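# Tension shutter spring one-third turn and bolt the wheel

## Task

The shutter spring is too loose: rotate its tension wheel one third of a revolution so it lines up with the blue-marked slot, then push the locking bolt in as far as it goes so the wheel stays there. It only counts if wheel and bolt keep that position without the robot holding them.

## Robot and tools

ROBOT. Two six-joint arms, left_arm and right_arm, each ending in a two-finger parallel gripper. Root links in the scene frame: left_arm at (+0.017, +0.325, 0) m, quat_wxyz (+0.998, 0, 0, +0.057); right_arm at (+0.018, -0.247, 0) m, quat_wxyz (+1.000, 0, 0, +0.025). Joint ranges in rad, base to hand: waist -2.618 to 3.054, shoulder 0.000 to 3.142, elbow 0.000 to 3.142, wrist pitch -1.571 to 1.571, wrist yaw -1.571 to 1.571, wrist roll -2.094 to 2.094. An elbow never quite straightens.

FRAMES. One scene frame is used for every pose: origin on the table surface midway between the arms, +z up, +x forward over the table, +y toward left_arm. The arm names do not match image left or right. In each gripper's own frame the fingers extend along +z and close along y. end_effector_position is the point between the finger pads, roughly 1 cm behind the tips.

THE ROW. Every motion command uses rows of 16 numbers, both arms always present: left x, y, z, qw, qx, qy, qz, opening, then right x, y, z, qw, qx, qy, qz, opening. x, y, z are an absolute position in metres in the scene frame; qw..qz an absolute orientation, w first, in the scene frame. These are poses to reach, not offsets. Opening runs from -1 (closed) to +1 (fully open, 0.094 m). To keep an orientation steady, repeat one fixed quaternion in every row instead of copying the slightly drifted reported one. An arm meant to stay still should get its whole last reported pose and intended opening again in every call.

execute_actions(actions): actions is a list of up to 15 actions; each action is a list of up to 15 rows, one row per 1/30 s control step. An action always lasts 15 steps (0.5 s); a short one repeats its final row. An empty list just returns the current state and images. A target more than 0.6 m from a gripper's current position along any axis of that gripper refuses the action for both arms; a malformed action, or a first action failing that test against the last reported state, refuses the entire call. Each step the commanded pose is clipped to within 70 mm and 16 degrees of the measured pose, and after an action an arm goes no further than its last clipped pose, so long motions need further actions. Position is favoured over orientation when both cannot be met.

move(target, speed, blocking): target is one 16-number row of absolute poses. Each gripper travels in a straight line toward it, all paths finishing together, taking 0.5 to 10 s; anything still short after 10 s stops there. speed is the path's top speed in m/s, 0.002 to 0.5, default 0.25; rotation is capped at twice that in rad/s, the shorter way round. Openings are applied at the start. Paths ignore obstacles and the other arm, and the hand may lag, wander or overshoot speed, mostly near full reach. Faster contact and targets set deeper past the contact both press harder. With blocking=false the call returns after 0.5 s while motion continues; poll with wait(0), and other moves or actions are refused until a result shows the end, or you call stop. The result adds a move: line with the ending (done, off_target, moving, held, fault) and limits: paced means the sent pose was clipped; held means a check blocked some steps, after which the arm may surge. Each gripper's remaining distance to its pose is shown.

wait(seconds): 0 to 10 s; arms keep their last command; a running move continues and the wait ends early when it finishes. stop(): brakes a running move (needs room, more when fast); fingers keep moving. zoom_image(camera, region): camera is one of cam_head_left, cam_head_right, cam_high, cam_low, cam_left_wrist, cam_right_wrist, all 504x504; region is [x0, y0, x1, y1] in image pixels from the top-left, at most 504 by 504. read_manual(section): returns licence texts only ("licences"). finished_scene(scene): pass the current scene's number; it ends that scene for good after the robot holds its last command and reports success. Answering without any tool call ends the session.

RESULTS. The state line gives each gripper's position and quat_wxyz in the scene frame; at long reach it may be off, and arms often settle a centimetre or more below the command. Hand target lines show where the controller is steering. A pose unreachable line names an arm whose command the clearance check altered or blocked. Action calls list end_effector_position at some steps; HELD with an arm label marks held-back steps. grip_measured is the finger opening on the command scale, each gripper off by up to about 1 mm; to hold something, command about 0.03 below it (less for a lighter grip). Pads push roughly 50 to 62 N, less on parts thinner than about 2 mm, with a brief spike at first touch. Joint torques include friction, offsets and noise. MOTOR HOT appears at 75 °C; at 90 °C that arm halts for 10 s; at 100 °C it goes limp and falls (OVER-TEMPERATURE FAULT). FAULT lines mark arm stops. Camera intrinsics and world-to-camera transforms were supplied; wrist cameras follow their hands.

AVOID. Knocking or placing anything off the table, dropping, slamming, hard impacts or heavy pushes, and arms striking or pressing on each other. Expect occasional brief tugs on held parts or pushes on loose ones. Release only once wheel and bolt stay put on their own.

Each tool is called after "Call:" in YAML: its name, and indented under it one key for each argument.

## Session

Call:
execute_actions:
  actions: []

Scene clock: 0.00 s.
left_arm: end_effector_position=(+0.2225, +0.1138, +0.2640) grip_measured=+1.000 end_effector_quat_wxyz=(+0.364, +0.594, +0.592, +0.405) | right_arm: end_effector_position=(+0.0435, -0.4085, +0.1407) grip_measured=+1.000 end_effector_quat_wxyz=(+0.097, +0.507, +0.850, +0.109)
Joint positions: left_arm=[-1.496  1.317  1.194 -1.153 -1.131  0.378  0.094] | right_arm=[-1.76   1.247  1.054 -1.507 -0.264 -0.652  0.094]
Joint velocities: left_arm=[ 0.017 -0.002 -0.007  0.022  0.051  0.007  0.   ] | right_arm=[-0.022 -0.007  0.002 -0.051  0.037 -0.081  0.   ]
Joint torques (N m, as the arm reports them, + toward a larger angle): no reading
Hand target (left_arm): +0.224, +0.114, +0.272; +0.378, +0.581, +0.598, +0.404
Hand target (right_arm): +0.045, -0.411, +0.144; +0.105, +0.505, +0.851, +0.102

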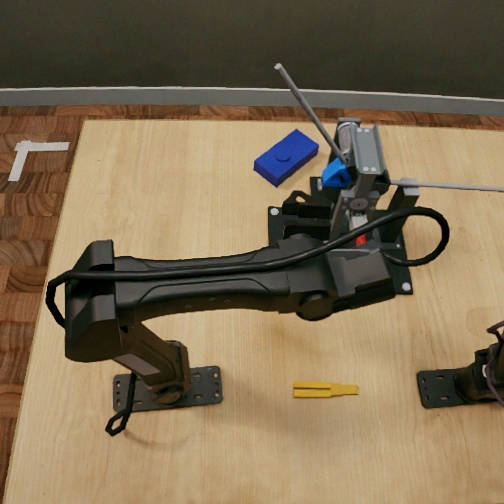

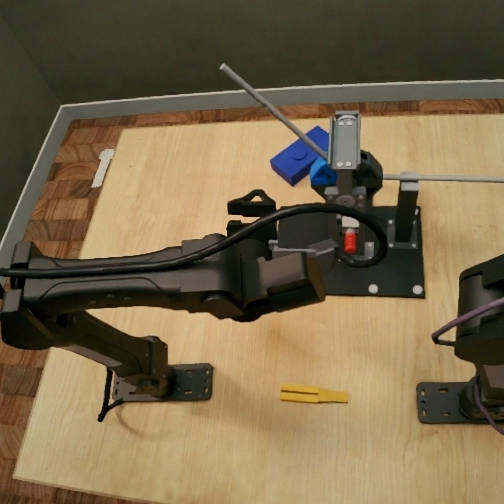

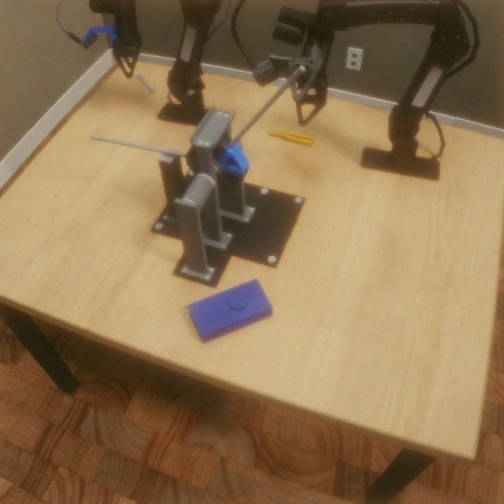

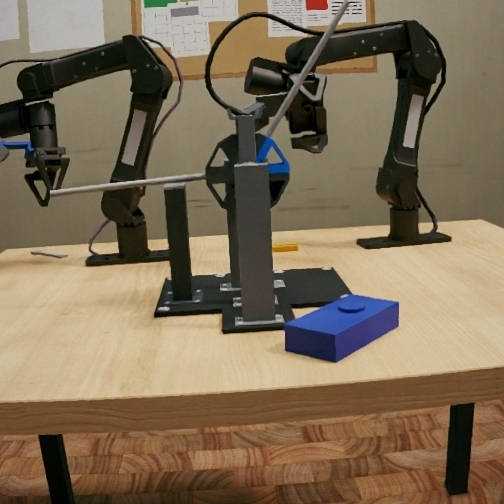

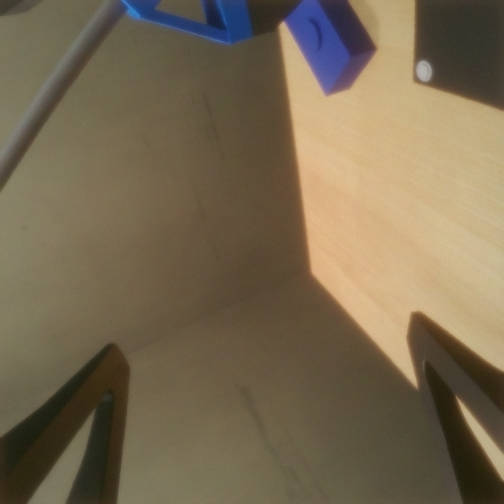

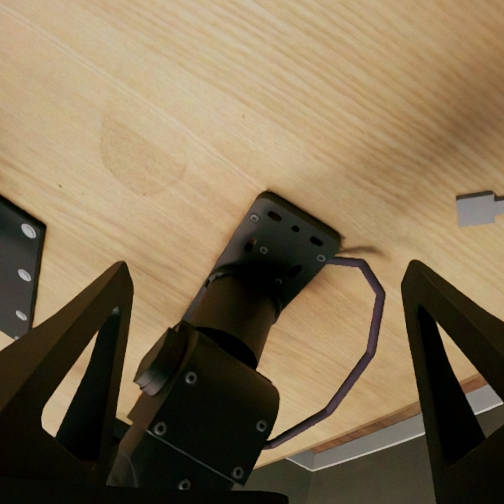

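Call:
zoom_image:
  camera: "cam_low"
  region: [140, 90, 360, 340]

Call:
zoom_image:
  camera: "cam_head_right"
  region: [260, 90, 460, 310]

Call:
zoom_image:
  camera: "cam_high"
  region: [130, 90, 320, 290]

Region (140, 90, 360, 340) of cam_low's 504x504 image, scaled by 2.016, with more detail than that image has; it fills the left 444 columns of this view, and the rest is white.

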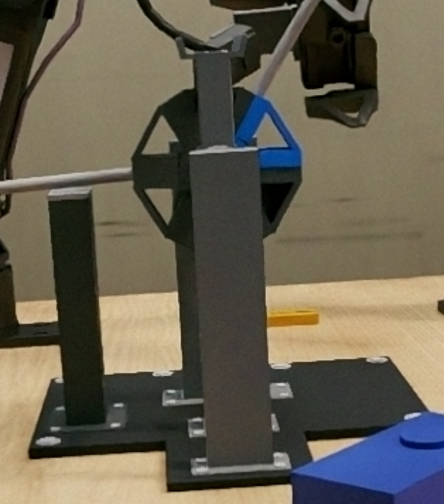

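Region (260, 90, 460, 310) of cam_head_right's 504x504 image, scaled by 2.291, with more detail than that image has; it fills the left 458 columns of this view, and the rest is white.

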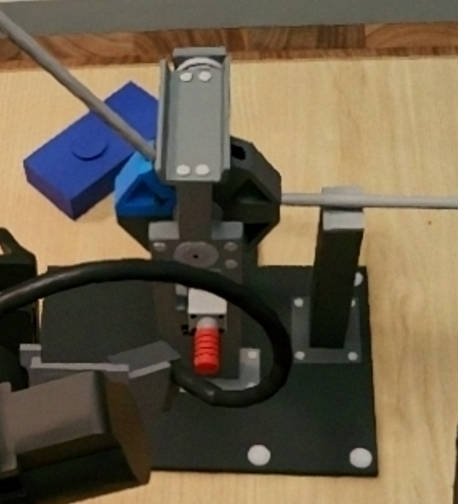

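Region (130, 90, 320, 290) of cam_high's 504x504 image, scaled by 2.520, with more detail than that image has; it fills the left 479 columns of this view, and the rest is white.

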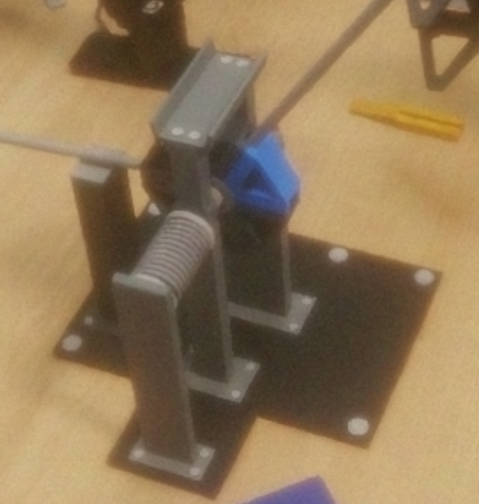

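Call:
move:
  target: [0.24,0.25,0.32,0.683,-0.183,0.683,-0.183,1, 0.26,-0.30,0.2,0.5,0.5,0.5,0.5,1]
  speed: 0.3

Scene clock: 71.90 s.
left_arm: end_effector_position=(+0.2390, +0.2468, +0.3235) grip_measured=+1.000 end_effector_quat_wxyz=(+0.689, -0.176, +0.679, -0.180) | right_arm: end_effector_position=(+0.2628, -0.3056, +0.1986) grip_measured=+1.000 end_effector_quat_wxyz=(+0.498, +0.507, +0.500, +0.495)
Joint positions: left_arm=[-1.185  0.448  0.554 -0.074 -1.07  -0.482  0.094] | right_arm=[-0.772  0.267  0.082  0.168 -0.712  1.563  0.094]
Joint velocities: left_arm=[-0.007 -0.007  0.002 -0.022 -0.007  0.007  0.   ] | right_arm=[ 0.002 -0.022 -0.007 -0.007 -0.022 -0.007  0.   ]
Joint torques (N m, as the arm reports them, + toward a larger angle): left_arm=[0.59 0.16 5.11 1.66 0.1  0.  ] | right_arm=[ 1.08  1.78  7.13  1.86  0.08 -0.02]
Hand target (left_arm): +0.238, +0.249, +0.321; +0.690, -0.178, +0.677, -0.184
Hand target (right_arm): +0.264, -0.304, +0.199; +0.501, +0.502, +0.500, +0.497
Off the commanded pose (left_arm): 0.005 m, 1 deg.
Off the commanded pose (right_arm): 0.006 m, 1 deg.
move: done; limits=paced
camera_calibration (this result's frames):
cam_left_wrist: T_world_to_cam=[[-0.0272506, -0.935335, 0.352712, 0.121329], [-0.591281, -0.269417, -0.760133, 0.484751], [0.806005, -0.229266, -0.545704, 0.157653], [0, 0, 0, 1]] pos_world=[0.162861, 0.280228, 0.411712]
cam_right_wrist: T_world_to_cam=[[-0.0238772, 0.0160685, -0.999586, 0.213049], [-0.69385, 0.71957, 0.0281412, 0.411918], [0.719724, 0.694234, -0.00603217, 0.149294], [0, 0, 0, 1]] pos_world=[0.183446, -0.403472, 0.20227]

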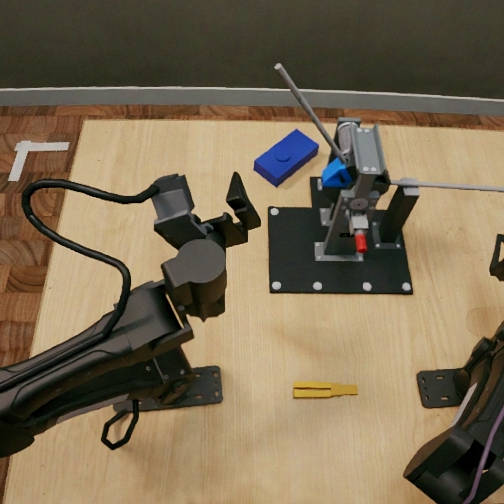

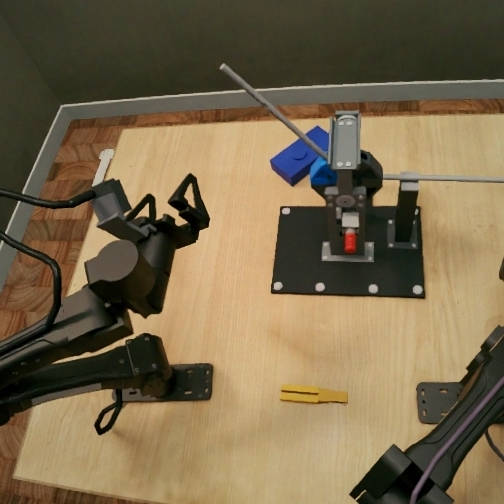

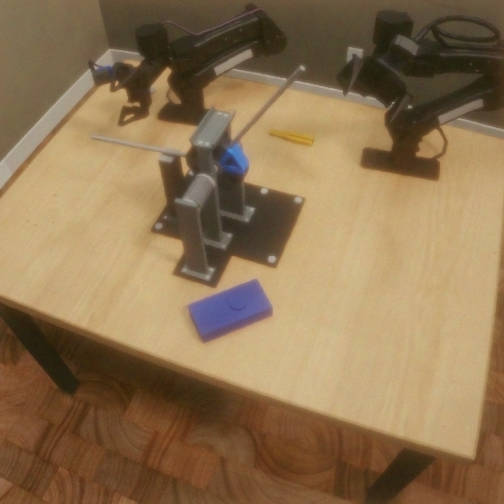

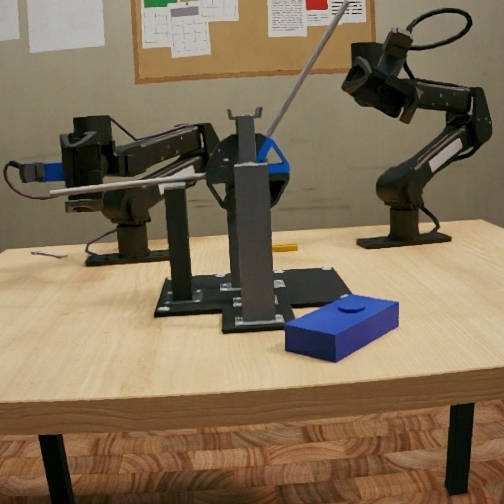

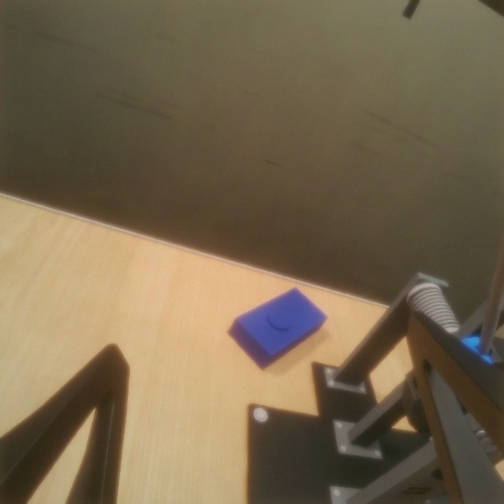

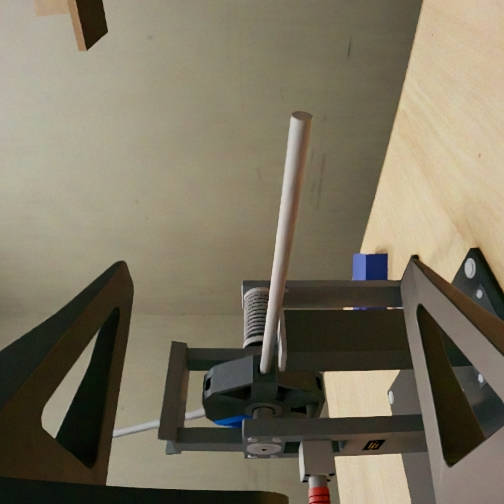

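Call:
zoom_image:
  camera: "cam_head_left"
  region: [300, 110, 430, 270]

Call:
zoom_image:
  camera: "cam_right_wrist"
  region: [150, 270, 420, 504]

Region (300, 110, 430, 270) of cam_head_left's 504x504 image, scaled by 3.150, with more detail than that image has; it fills the left 410 columns of this view, and the rest is white.

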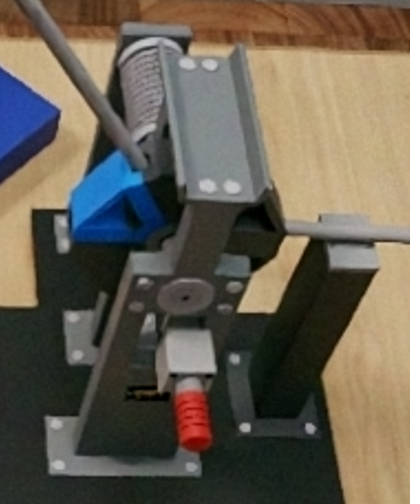

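Region (150, 270, 420, 504) of cam_right_wrist's 504x504 image, scaled by 1.867, with more detail than that image has; it fills the top 437 rows of this view, and the rest is white.

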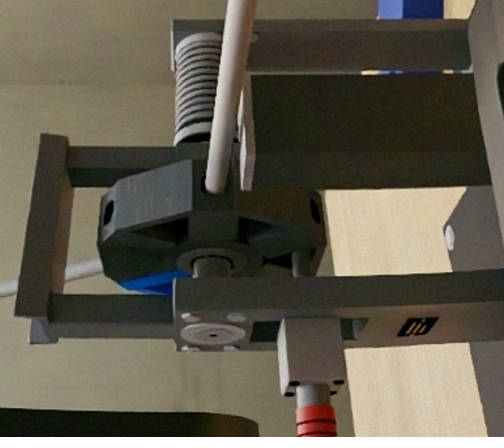

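Call:
move:
  target: [0.29,0.104,0.40,0.683,-0.183,0.683,-0.183,1, 0.198,-0.056,0.152,0.354,0.354,0.612,0.612,0.3]
  speed: 0.25

Scene clock: 89.17 s.
left_arm: end_effector_position=(+0.2925, +0.1054, +0.3924) grip_measured=+1.000 end_effector_quat_wxyz=(+0.681, -0.177, +0.687, -0.180) | right_arm: end_effector_position=(+0.1996, -0.0556, +0.1549) grip_measured=+0.302 end_effector_quat_wxyz=(+0.352, +0.362, +0.639, +0.580)
Joint positions: left_arm=[-1.27   1.179  1.067  0.095 -1.151 -0.526  0.094] | right_arm=[ 1.266  0.605 -0.007  0.498  0.803  1.623  0.061]
Joint velocities: left_arm=[ 0.017  0.007  0.007 -0.007  0.022 -0.007  0.   ] | right_arm=[ 0.002  0.007 -0.007 -0.007 -0.007 -0.022 -0.001]
Joint torques (N m, as the arm reports them, + toward a larger angle): left_arm=[-0.42 -3.01  8.62  1.45 -0.15  0.  ] | right_arm=[1.01 1.94 7.08 1.78 0.12 0.03]
Hand target (left_arm): +0.291, +0.106, +0.402; +0.683, -0.183, +0.683, -0.183
Hand target (right_arm): +0.198, -0.055, +0.153; +0.352, +0.361, +0.640, +0.579
Off the commanded pose (left_arm): 0.008 m, 1 deg.
Off the commanded pose (right_arm): 0.003 m, 5 deg.
joint sent to its limit (right arm) — the command would take joint 3 (elbow) past its lower limit, so that joint was sent only as far as its limit.
move: off_target (right_arm); limits=paced
camera_calibration (this result's frames):
cam_left_wrist: T_world_to_cam=[[-0.0230703, -0.935237, 0.35327, -0.0352125], [-0.609206, -0.267027, -0.746703, 0.530408], [0.792677, -0.232441, -0.563591, 0.130927], [0, 0, 0, 1]] pos_world=[0.218532, 0.139134, 0.482286]
cam_right_wrist: T_world_to_cam=[[-0.0698617, -0.0601274, -0.995743, 0.168205], [-0.958191, 0.281688, 0.0502174, 0.214379], [0.277469, 0.95762, -0.0772928, 0.134983], [0, 0, 0, 1]] pos_world=[0.179713, -0.179536, 0.167157]

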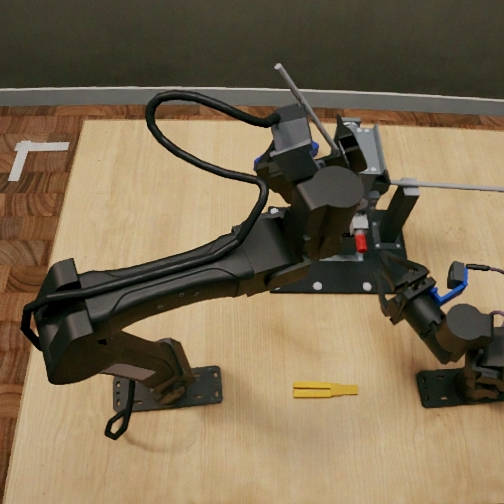

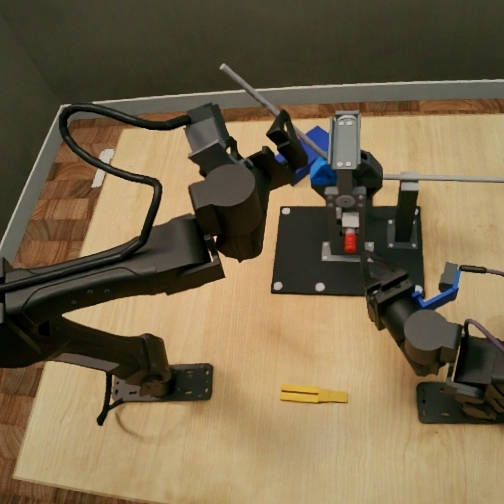

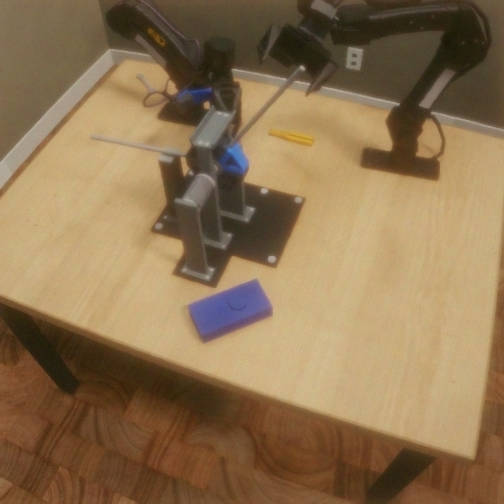

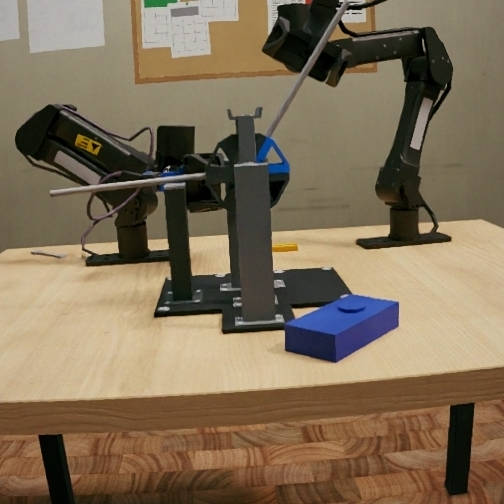

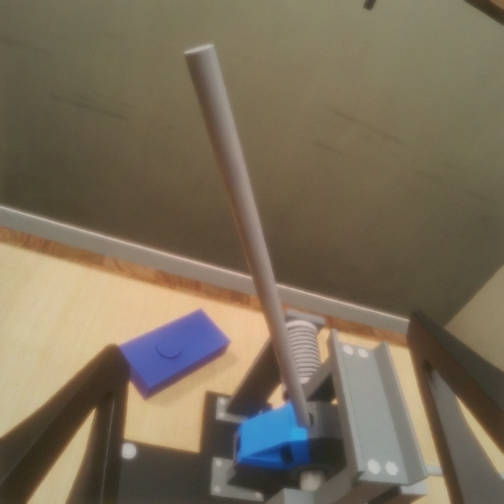

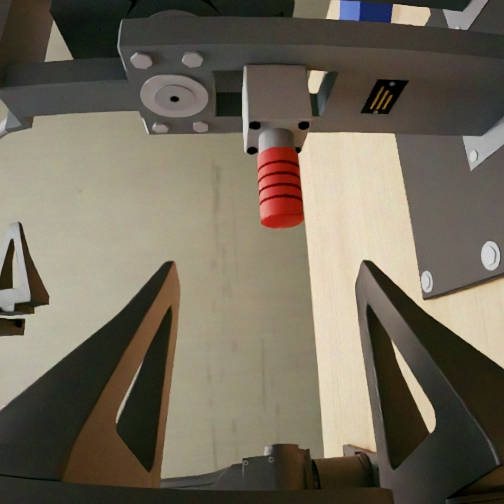

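Call:
move:
  target: [0.358,0.106,0.40,0.678,-0.201,0.678,-0.201,1, 0.250,-0.026,0.146,0.354,0.354,0.612,0.612,0.3]
  speed: 0.1

Scene clock: 99.57 s.
left_arm: end_effector_position=(+0.3548, +0.1068, +0.3879) grip_measured=+1.000 end_effector_quat_wxyz=(+0.676, -0.194, +0.686, -0.189) | right_arm: end_effector_position=(+0.2450, -0.0280, +0.1424) grip_measured=+0.302 end_effector_quat_wxyz=(+0.345, +0.359, +0.617, +0.610)
Joint positions: left_arm=[-1.058  1.3    1.137  0.136 -0.948 -0.57   0.094] | right_arm=[0.999 1.418 0.005 1.392 0.519 1.593 0.061]
Joint velocities: left_arm=[ 0.012 -0.007  0.002 -0.051 -0.022  0.007  0.   ] | right_arm=[-0.007 -0.012 -0.017  0.037  0.007 -0.11  -0.   ]
Joint torques (N m, as the arm reports them, + toward a larger angle): left_arm=[ 0.46 -4.08  8.87  1.75  0.04  0.  ] | right_arm=[-1.21 -1.83  5.53  1.92 -0.04 -0.21]
Hand target (left_arm): +0.357, +0.107, +0.401; +0.679, -0.200, +0.677, -0.201
Hand target (right_arm): +0.249, -0.028, +0.146; +0.351, +0.356, +0.613, +0.612
Off the commanded pose (left_arm): 0.013 m, 2 deg.
Off the commanded pose (right_arm): 0.006 m, 1 deg.
move: off_target (left_arm)
camera_calibration (this result's frames):
cam_left_wrist: T_world_to_cam=[[-0.011305, -0.921237, 0.388837, -0.0503277], [-0.612778, -0.300905, -0.730725, 0.564068], [0.790174, -0.246531, -0.561112, 0.0808069], [0, 0, 0, 1]] pos_world=[0.281228, 0.143289, 0.477089]
cam_right_wrist: T_world_to_cam=[[-0.0373288, 0.00652685, -0.999282, 0.155007], [-0.964462, 0.261513, 0.0377361, 0.253513], [0.261571, 0.965178, -0.00346706, 0.0885604], [0, 0, 0, 1]] pos_world=[0.227125, -0.152785, 0.145636]

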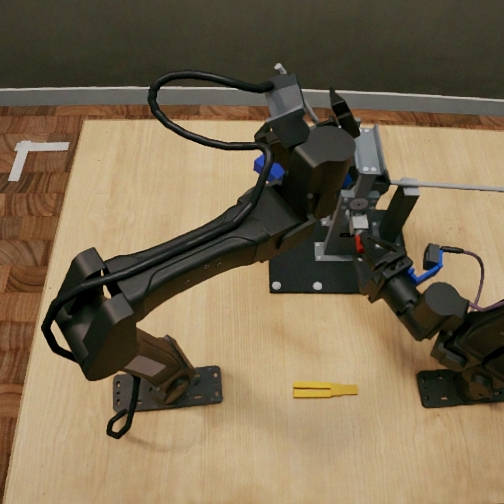

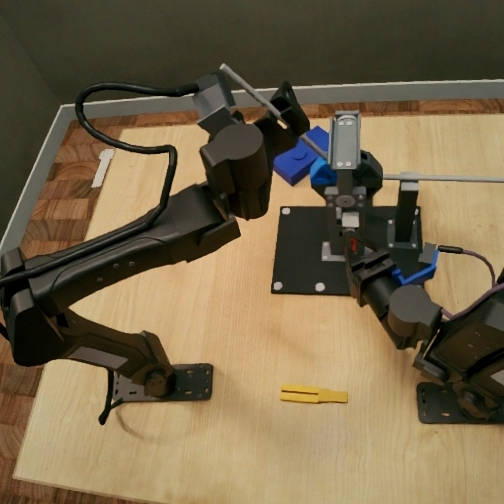

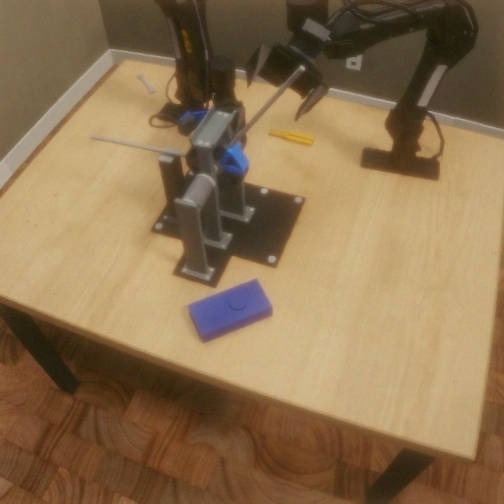

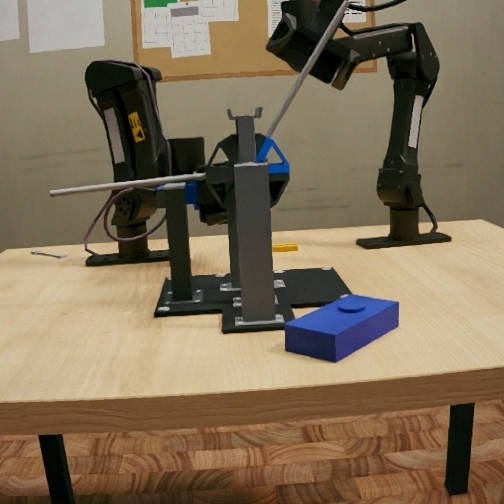

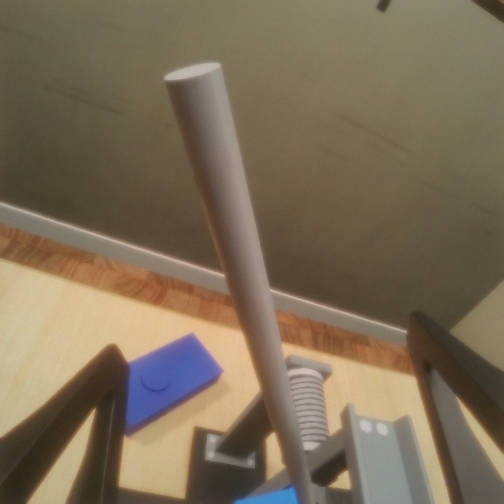

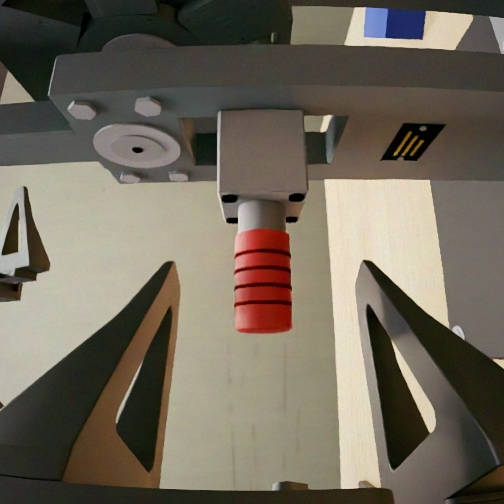

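Call:
move:
  target: [0.372,0.106,0.403,0.678,-0.201,0.678,-0.201,0.2, 0.254,-0.029,0.147,0.484,0.130,0.836,0.224,0.3]
  speed: 0.2

Scene clock: 116.57 s.
left_arm: end_effector_position=(+0.3688, +0.1061, +0.3919) grip_measured=+0.202 end_effector_quat_wxyz=(+0.675, -0.196, +0.684, -0.193) | right_arm: end_effector_position=(+0.2538, -0.0333, +0.1369) grip_measured=+0.302 end_effector_quat_wxyz=(+0.482, +0.133, +0.837, +0.223)
Joint positions: left_arm=[-1.019  1.334  1.176  0.137 -0.906 -0.574  0.056] | right_arm=[1.07  1.094 0.458 0.006 0.739 1.047 0.061]
Joint velocities: left_arm=[-0.012 -0.002 -0.007  0.095 -0.007 -0.051  0.001] | right_arm=[-0.012 -0.017  0.012 -0.007  0.037 -0.051 -0.001]
Joint torques (N m, as the arm reports them, + toward a larger angle): left_arm=[ 0.61 -4.36  8.86  1.7   0.05  0.  ] | right_arm=[ 1.03 -1.85  9.73  1.46  0.32 -0.16]
Hand target (left_arm): +0.371, +0.106, +0.403; +0.679, -0.201, +0.678, -0.201
Hand target (right_arm): +0.254, -0.028, +0.146; +0.489, +0.128, +0.834, +0.223
Off the commanded pose (left_arm): 0.012 m, 1 deg.
Off the commanded pose (right_arm): 0.011 m, 0 deg.
move: off_target (left_arm, right_arm)
camera_calibration (this result's frames):
cam_left_wrist: T_world_to_cam=[[-0.0137678, -0.918046, 0.396236, -0.0547679], [-0.611904, -0.305672, -0.729478, 0.575054], [0.790813, -0.252501, -0.557547, 0.0708115], [0, 0, 0, 1]] pos_world=[0.295125, 0.143378, 0.480671]
cam_right_wrist: T_world_to_cam=[[-0.0234154, -0.862775, -0.505045, 0.0497392], [-0.963154, 0.154858, -0.219892, 0.294932], [0.267927, 0.481287, -0.834612, 0.187384], [0, 0, 0, 1]] pos_world=[0.235024, -0.0929447, 0.246367]

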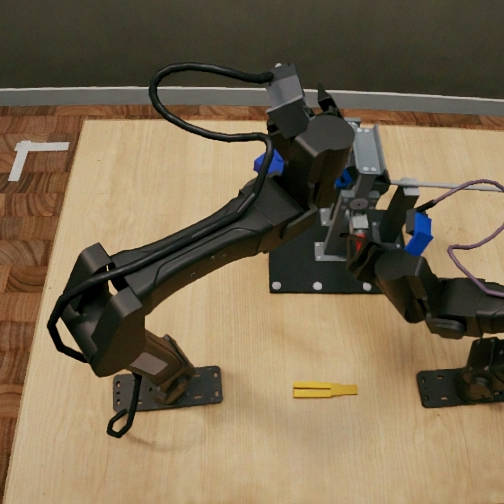

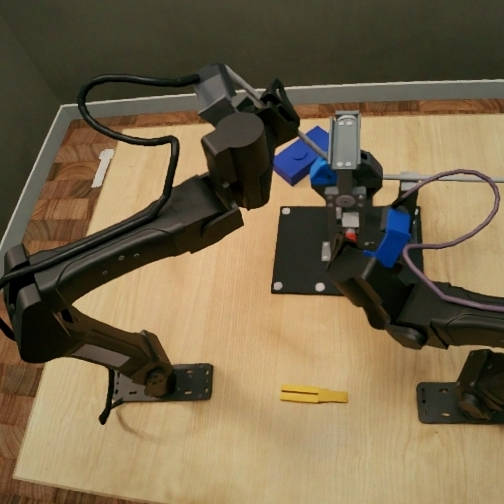

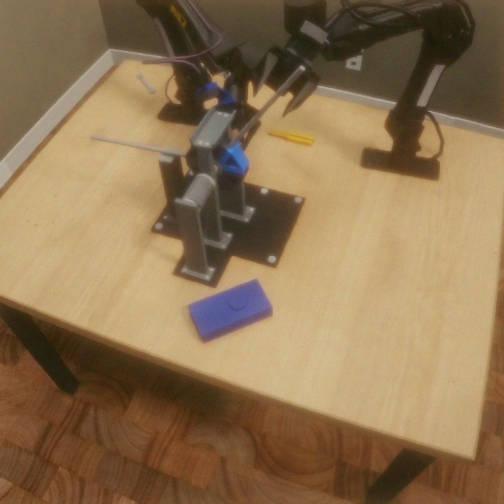

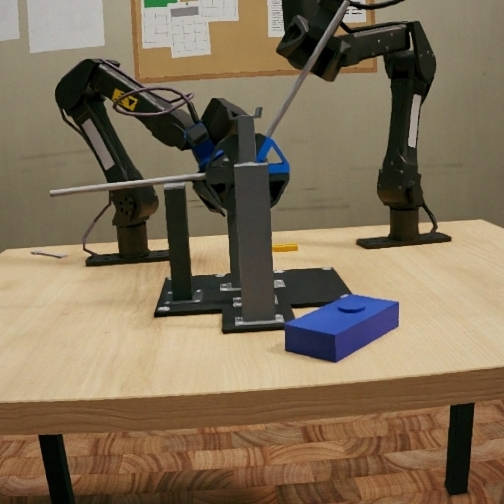

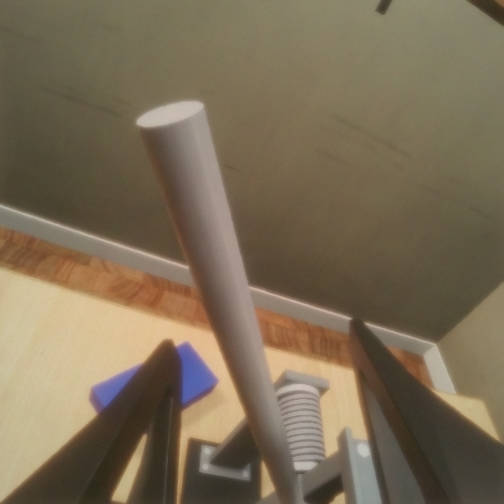

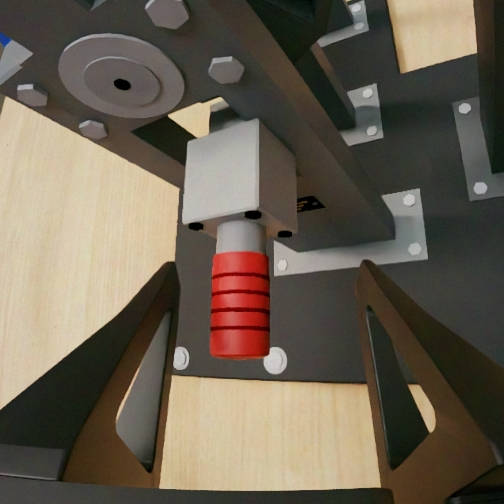

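Call:
move:
  target: [0.370,0.109,0.401,0.678,-0.201,0.678,-0.201,-0.5, 0.252,-0.021,0.155,0.484,0.130,0.836,0.224,0.0]
  speed: 0.05

Call:
move:
  target: [0.370,0.109,0.401,0.678,-0.201,0.678,-0.201,-0.85, 0.252,-0.021,0.155,0.484,0.130,0.836,0.224,-0.68]
  speed: 0.05

Scene clock: 128.13 s.
left_arm: end_effector_position=(+0.3688, +0.1059, +0.3919) grip_measured=-0.498 end_effector_quat_wxyz=(+0.675, -0.196, +0.684, -0.194) | right_arm: end_effector_position=(+0.2518, -0.0255, +0.1463) grip_measured=+0.001 end_effector_quat_wxyz=(+0.480, +0.127, +0.839, +0.221)
Joint positions: left_arm=[-1.019  1.334  1.176  0.137 -0.905 -0.576  0.024] | right_arm=[ 1.092  1.106  0.513 -0.055  0.749  1.057  0.047]
Joint velocities: left_arm=[-0.022  0.007  0.007  0.007 -0.095 -0.11  -0.   ] | right_arm=[-0.007 -0.002 -0.002 -0.022 -0.037 -0.022  0.001]
Joint torques (N m, as the arm reports them, + toward a larger angle): left_arm=[ 0.71 -5.36  7.6   1.74  0.05  0.01] | right_arm=[ 1.04 -1.89  9.56  1.45  0.31  0.05]
Hand target (left_arm): +0.370, +0.109, +0.401; +0.678, -0.201, +0.678, -0.201
Hand target (right_arm): +0.252, -0.021, +0.155; +0.484, +0.130, +0.836, +0.224
Off the commanded pose (left_arm): 0.010 m, 1 deg.
Off the commanded pose (right_arm): 0.010 m, 1 deg.
move: done
camera_calibration (this result's frames):
cam_left_wrist: T_world_to_cam=[[-0.0147869, -0.917266, 0.398, -0.055352], [-0.612259, -0.306389, -0.728879, 0.574961], [0.790519, -0.254457, -0.557074, 0.0708882], [0, 0, 0, 1]] pos_world=[0.295168, 0.143427, 0.480597]
cam_right_wrist: T_world_to_cam=[[-0.0177899, -0.867709, -0.496753, 0.0583884], [-0.965468, 0.144062, -0.217065, 0.293852], [0.259913, 0.475738, -0.840309, 0.194748], [0, 0, 0, 1]] pos_world=[0.234126, -0.0843176, 0.256438]

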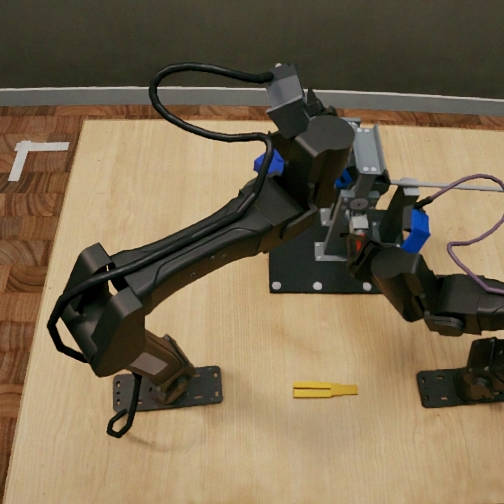

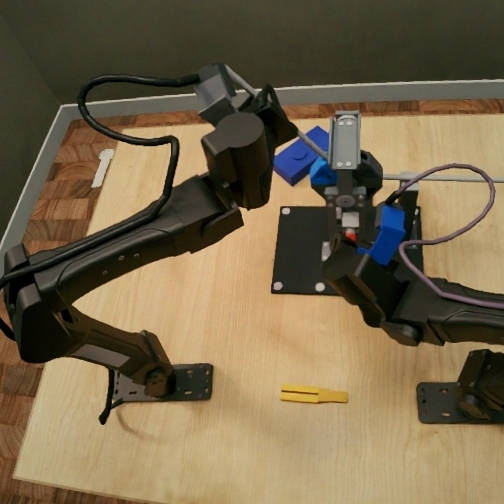

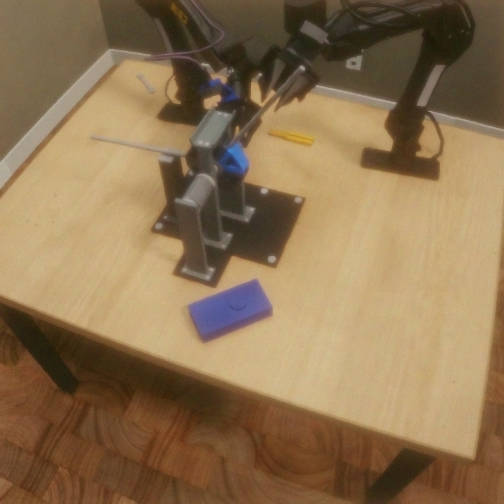

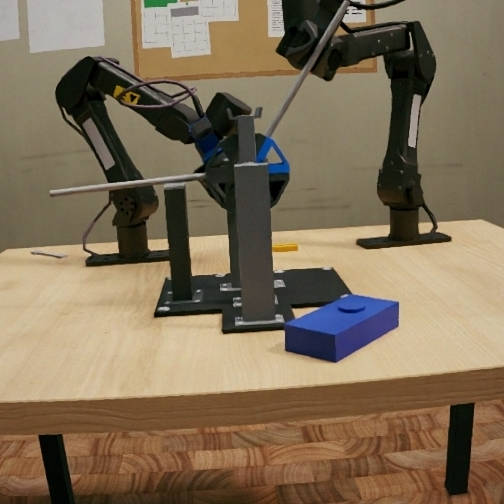

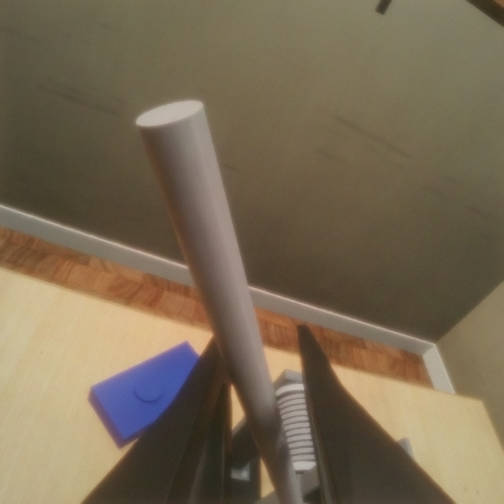

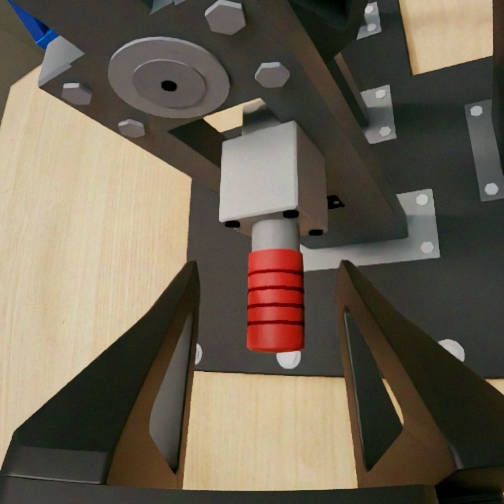

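Scene clock: 128.83 s.
left_arm: end_effector_position=(+0.3688, +0.1052, +0.3925) grip_measured=-0.831 end_effector_quat_wxyz=(+0.674, -0.199, +0.683, -0.199) | right_arm: end_effector_position=(+0.2518, -0.0272, +0.1448) grip_measured=-0.651 end_effector_quat_wxyz=(+0.480, +0.128, +0.840, +0.217)
Joint positions: left_arm=[-1.019  1.334  1.176  0.14  -0.902 -0.584  0.008] | right_arm=[ 1.091  1.106  0.511 -0.061  0.753  1.06   0.016]
Joint velocities: left_arm=[ 0.002  0.012 -0.007  0.022 -0.022 -0.037  0.   ] | right_arm=[-0.027  0.002  0.002 -0.051 -0.081 -0.007 -0.   ]
Joint torques (N m, as the arm reports them, + toward a larger angle): left_arm=[ 0.68 -5.34  7.63  1.72  0.02  0.08] | right_arm=[ 1.   -2.23  9.76  1.42  0.31  0.04]
Hand target (left_arm): +0.370, +0.109, +0.401; +0.678, -0.201, +0.678, -0.201
Hand target (right_arm): +0.252, -0.021, +0.155; +0.484, +0.130, +0.836, +0.224
Off the commanded pose (left_arm): 0.009 m, 1 deg.
Off the commanded pose (right_arm): 0.012 m, 1 deg.
move: off_target (right_arm)
camera_calibration (this result's frames):
cam_left_wrist: T_world_to_cam=[[-0.0185583, -0.912689, 0.408234, -0.059244], [-0.611967, -0.312518, -0.726518, 0.57478], [0.790665, -0.263309, -0.552736, 0.0702018], [0, 0, 0, 1]] pos_world=[0.295141, 0.144043, 0.480576]
cam_right_wrist: T_world_to_cam=[[-0.0233418, -0.870433, -0.491733, 0.0568324], [-0.96514, 0.147879, -0.215953, 0.293605], [0.26069, 0.46955, -0.843542, 0.194392], [0, 0, 0, 1]] pos_world=[0.234021, -0.0852261, 0.255329]

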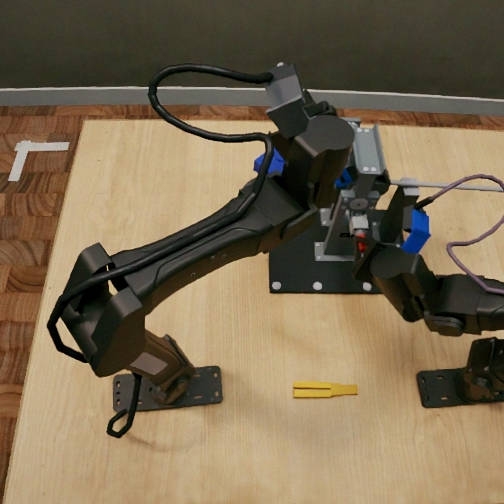

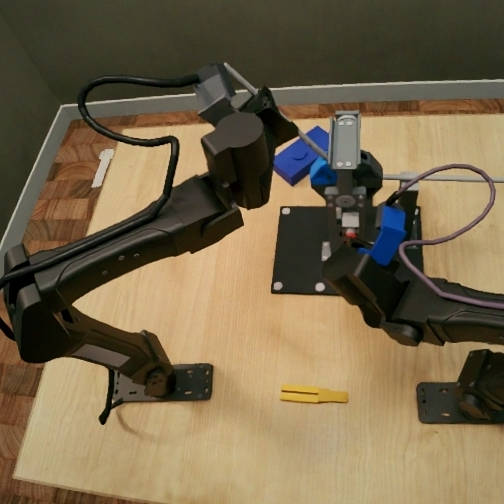

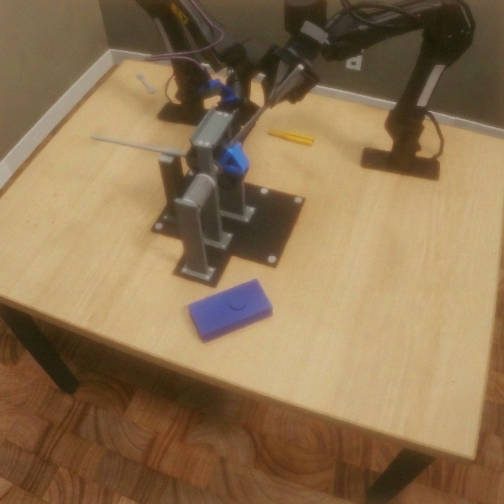

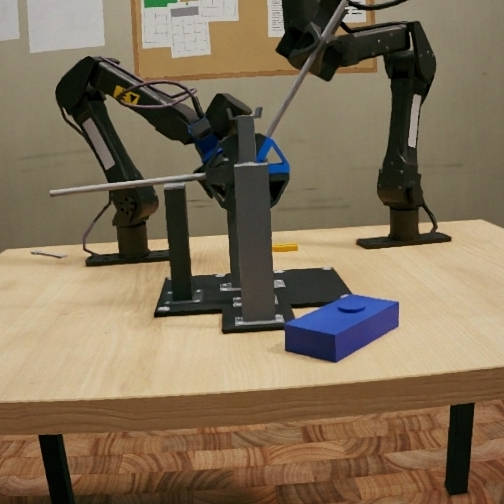

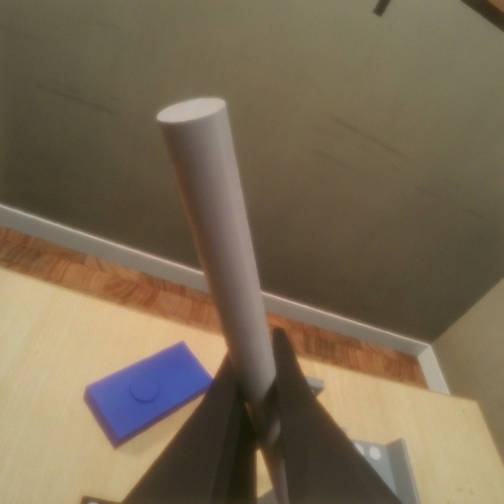

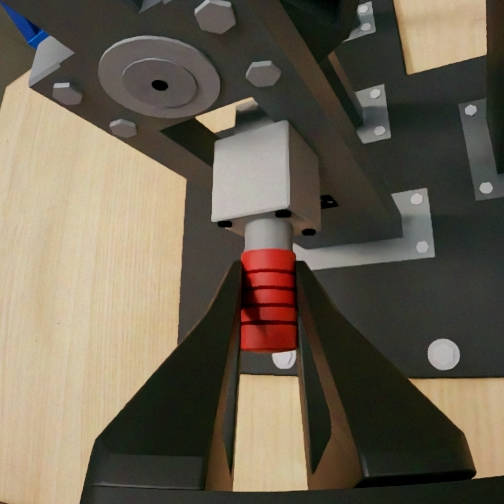

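Call:
move:
  target: [0.370,0.124,0.382,0.672,-0.219,0.672,-0.219,-0.87, 0.252,-0.023,0.153,0.484,0.130,0.836,0.224,-0.69]
  speed: 0.03

Scene clock: 134.43 s.
left_arm: end_effector_position=(+0.3689, +0.1070, +0.3910) grip_measured=-0.831 end_effector_quat_wxyz=(+0.676, -0.193, +0.673, -0.231) | right_arm: end_effector_position=(+0.2518, -0.0272, +0.1448) grip_measured=-0.651 end_effector_quat_wxyz=(+0.480, +0.129, +0.840, +0.217)
Joint positions: left_arm=[-0.994  1.302  1.11   0.223 -0.83  -0.586  0.008] | right_arm=[ 1.091  1.106  0.511 -0.061  0.753  1.06   0.016]
Joint velocities: left_arm=[-0.002  0.012 -0.007 -0.066 -0.022  0.037  0.001] | right_arm=[-0.027 -0.002  0.002 -0.007  0.007 -0.037 -0.001]
Joint torques (N m, as the arm reports them, + toward a larger angle): left_arm=[ 1.34 -6.14  4.58  1.56 -0.36 -0.4 ] | right_arm=[ 0.69 -2.74  8.87  1.53  0.25  0.  ]
Hand target (left_arm): +0.370, +0.123, +0.382; +0.673, -0.218, +0.671, -0.219
Hand target (right_arm): +0.252, -0.023, +0.153; +0.484, +0.130, +0.836, +0.224
Off the commanded pose (left_arm): 0.019 m, 3 deg.
Off the commanded pose (right_arm): 0.009 m, 1 deg.
move: off_target (left_arm)
camera_calibration (this result's frames):
cam_left_wrist: T_world_to_cam=[[-0.0750095, -0.893486, 0.442782, -0.0517504], [-0.603978, -0.312612, -0.733134, 0.574046], [0.793464, -0.322422, -0.516197, 0.0608088], [0, 0, 0, 1]] pos_world=[0.294579, 0.152821, 0.475156]
cam_right_wrist: T_world_to_cam=[[-0.0235347, -0.870267, -0.492017, 0.0569266], [-0.965135, 0.148114, -0.215815, 0.29359], [0.260692, 0.469784, -0.843412, 0.194379], [0, 0, 0, 1]] pos_world=[0.234021, -0.0852595, 0.255311]

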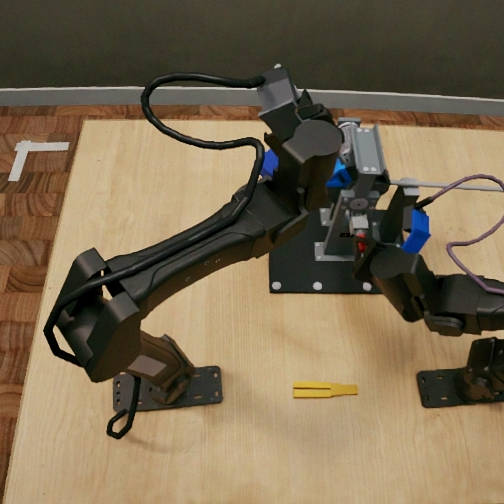

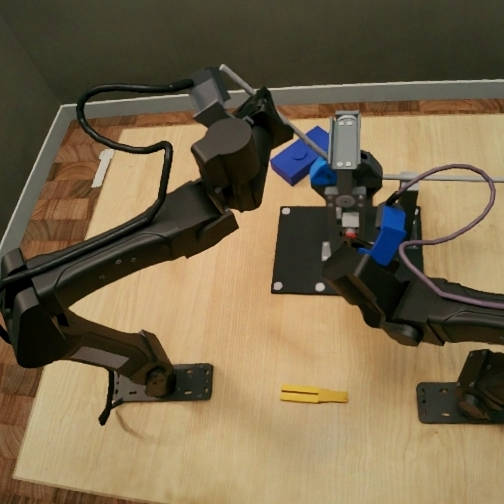

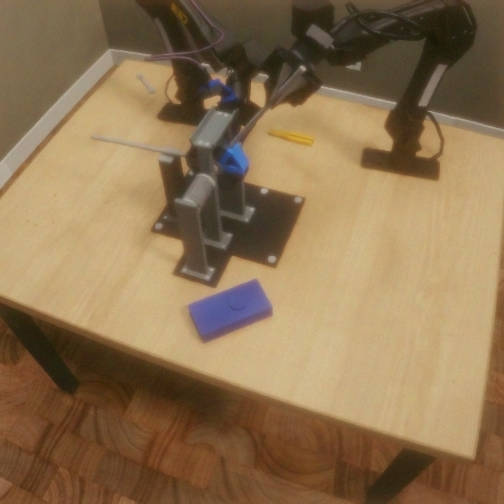

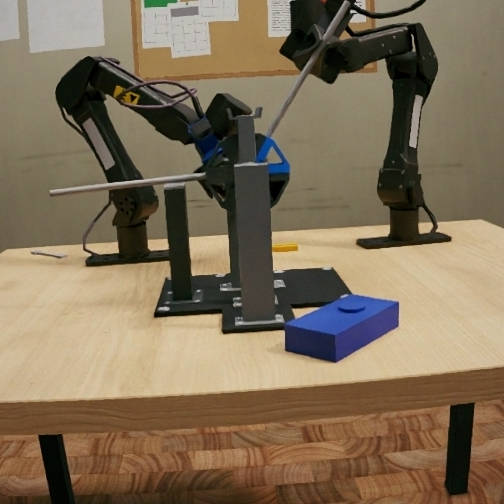

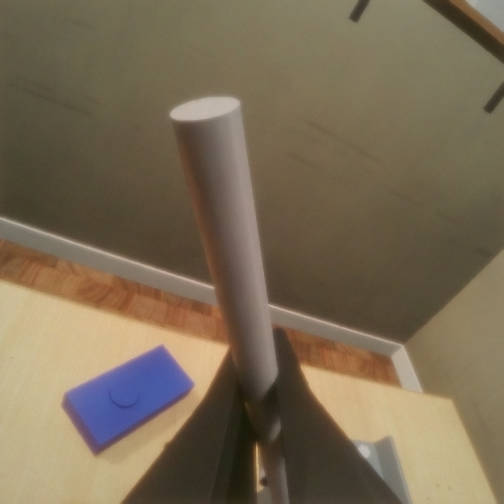

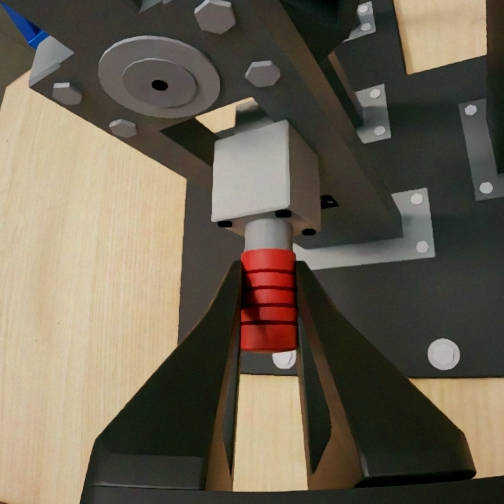

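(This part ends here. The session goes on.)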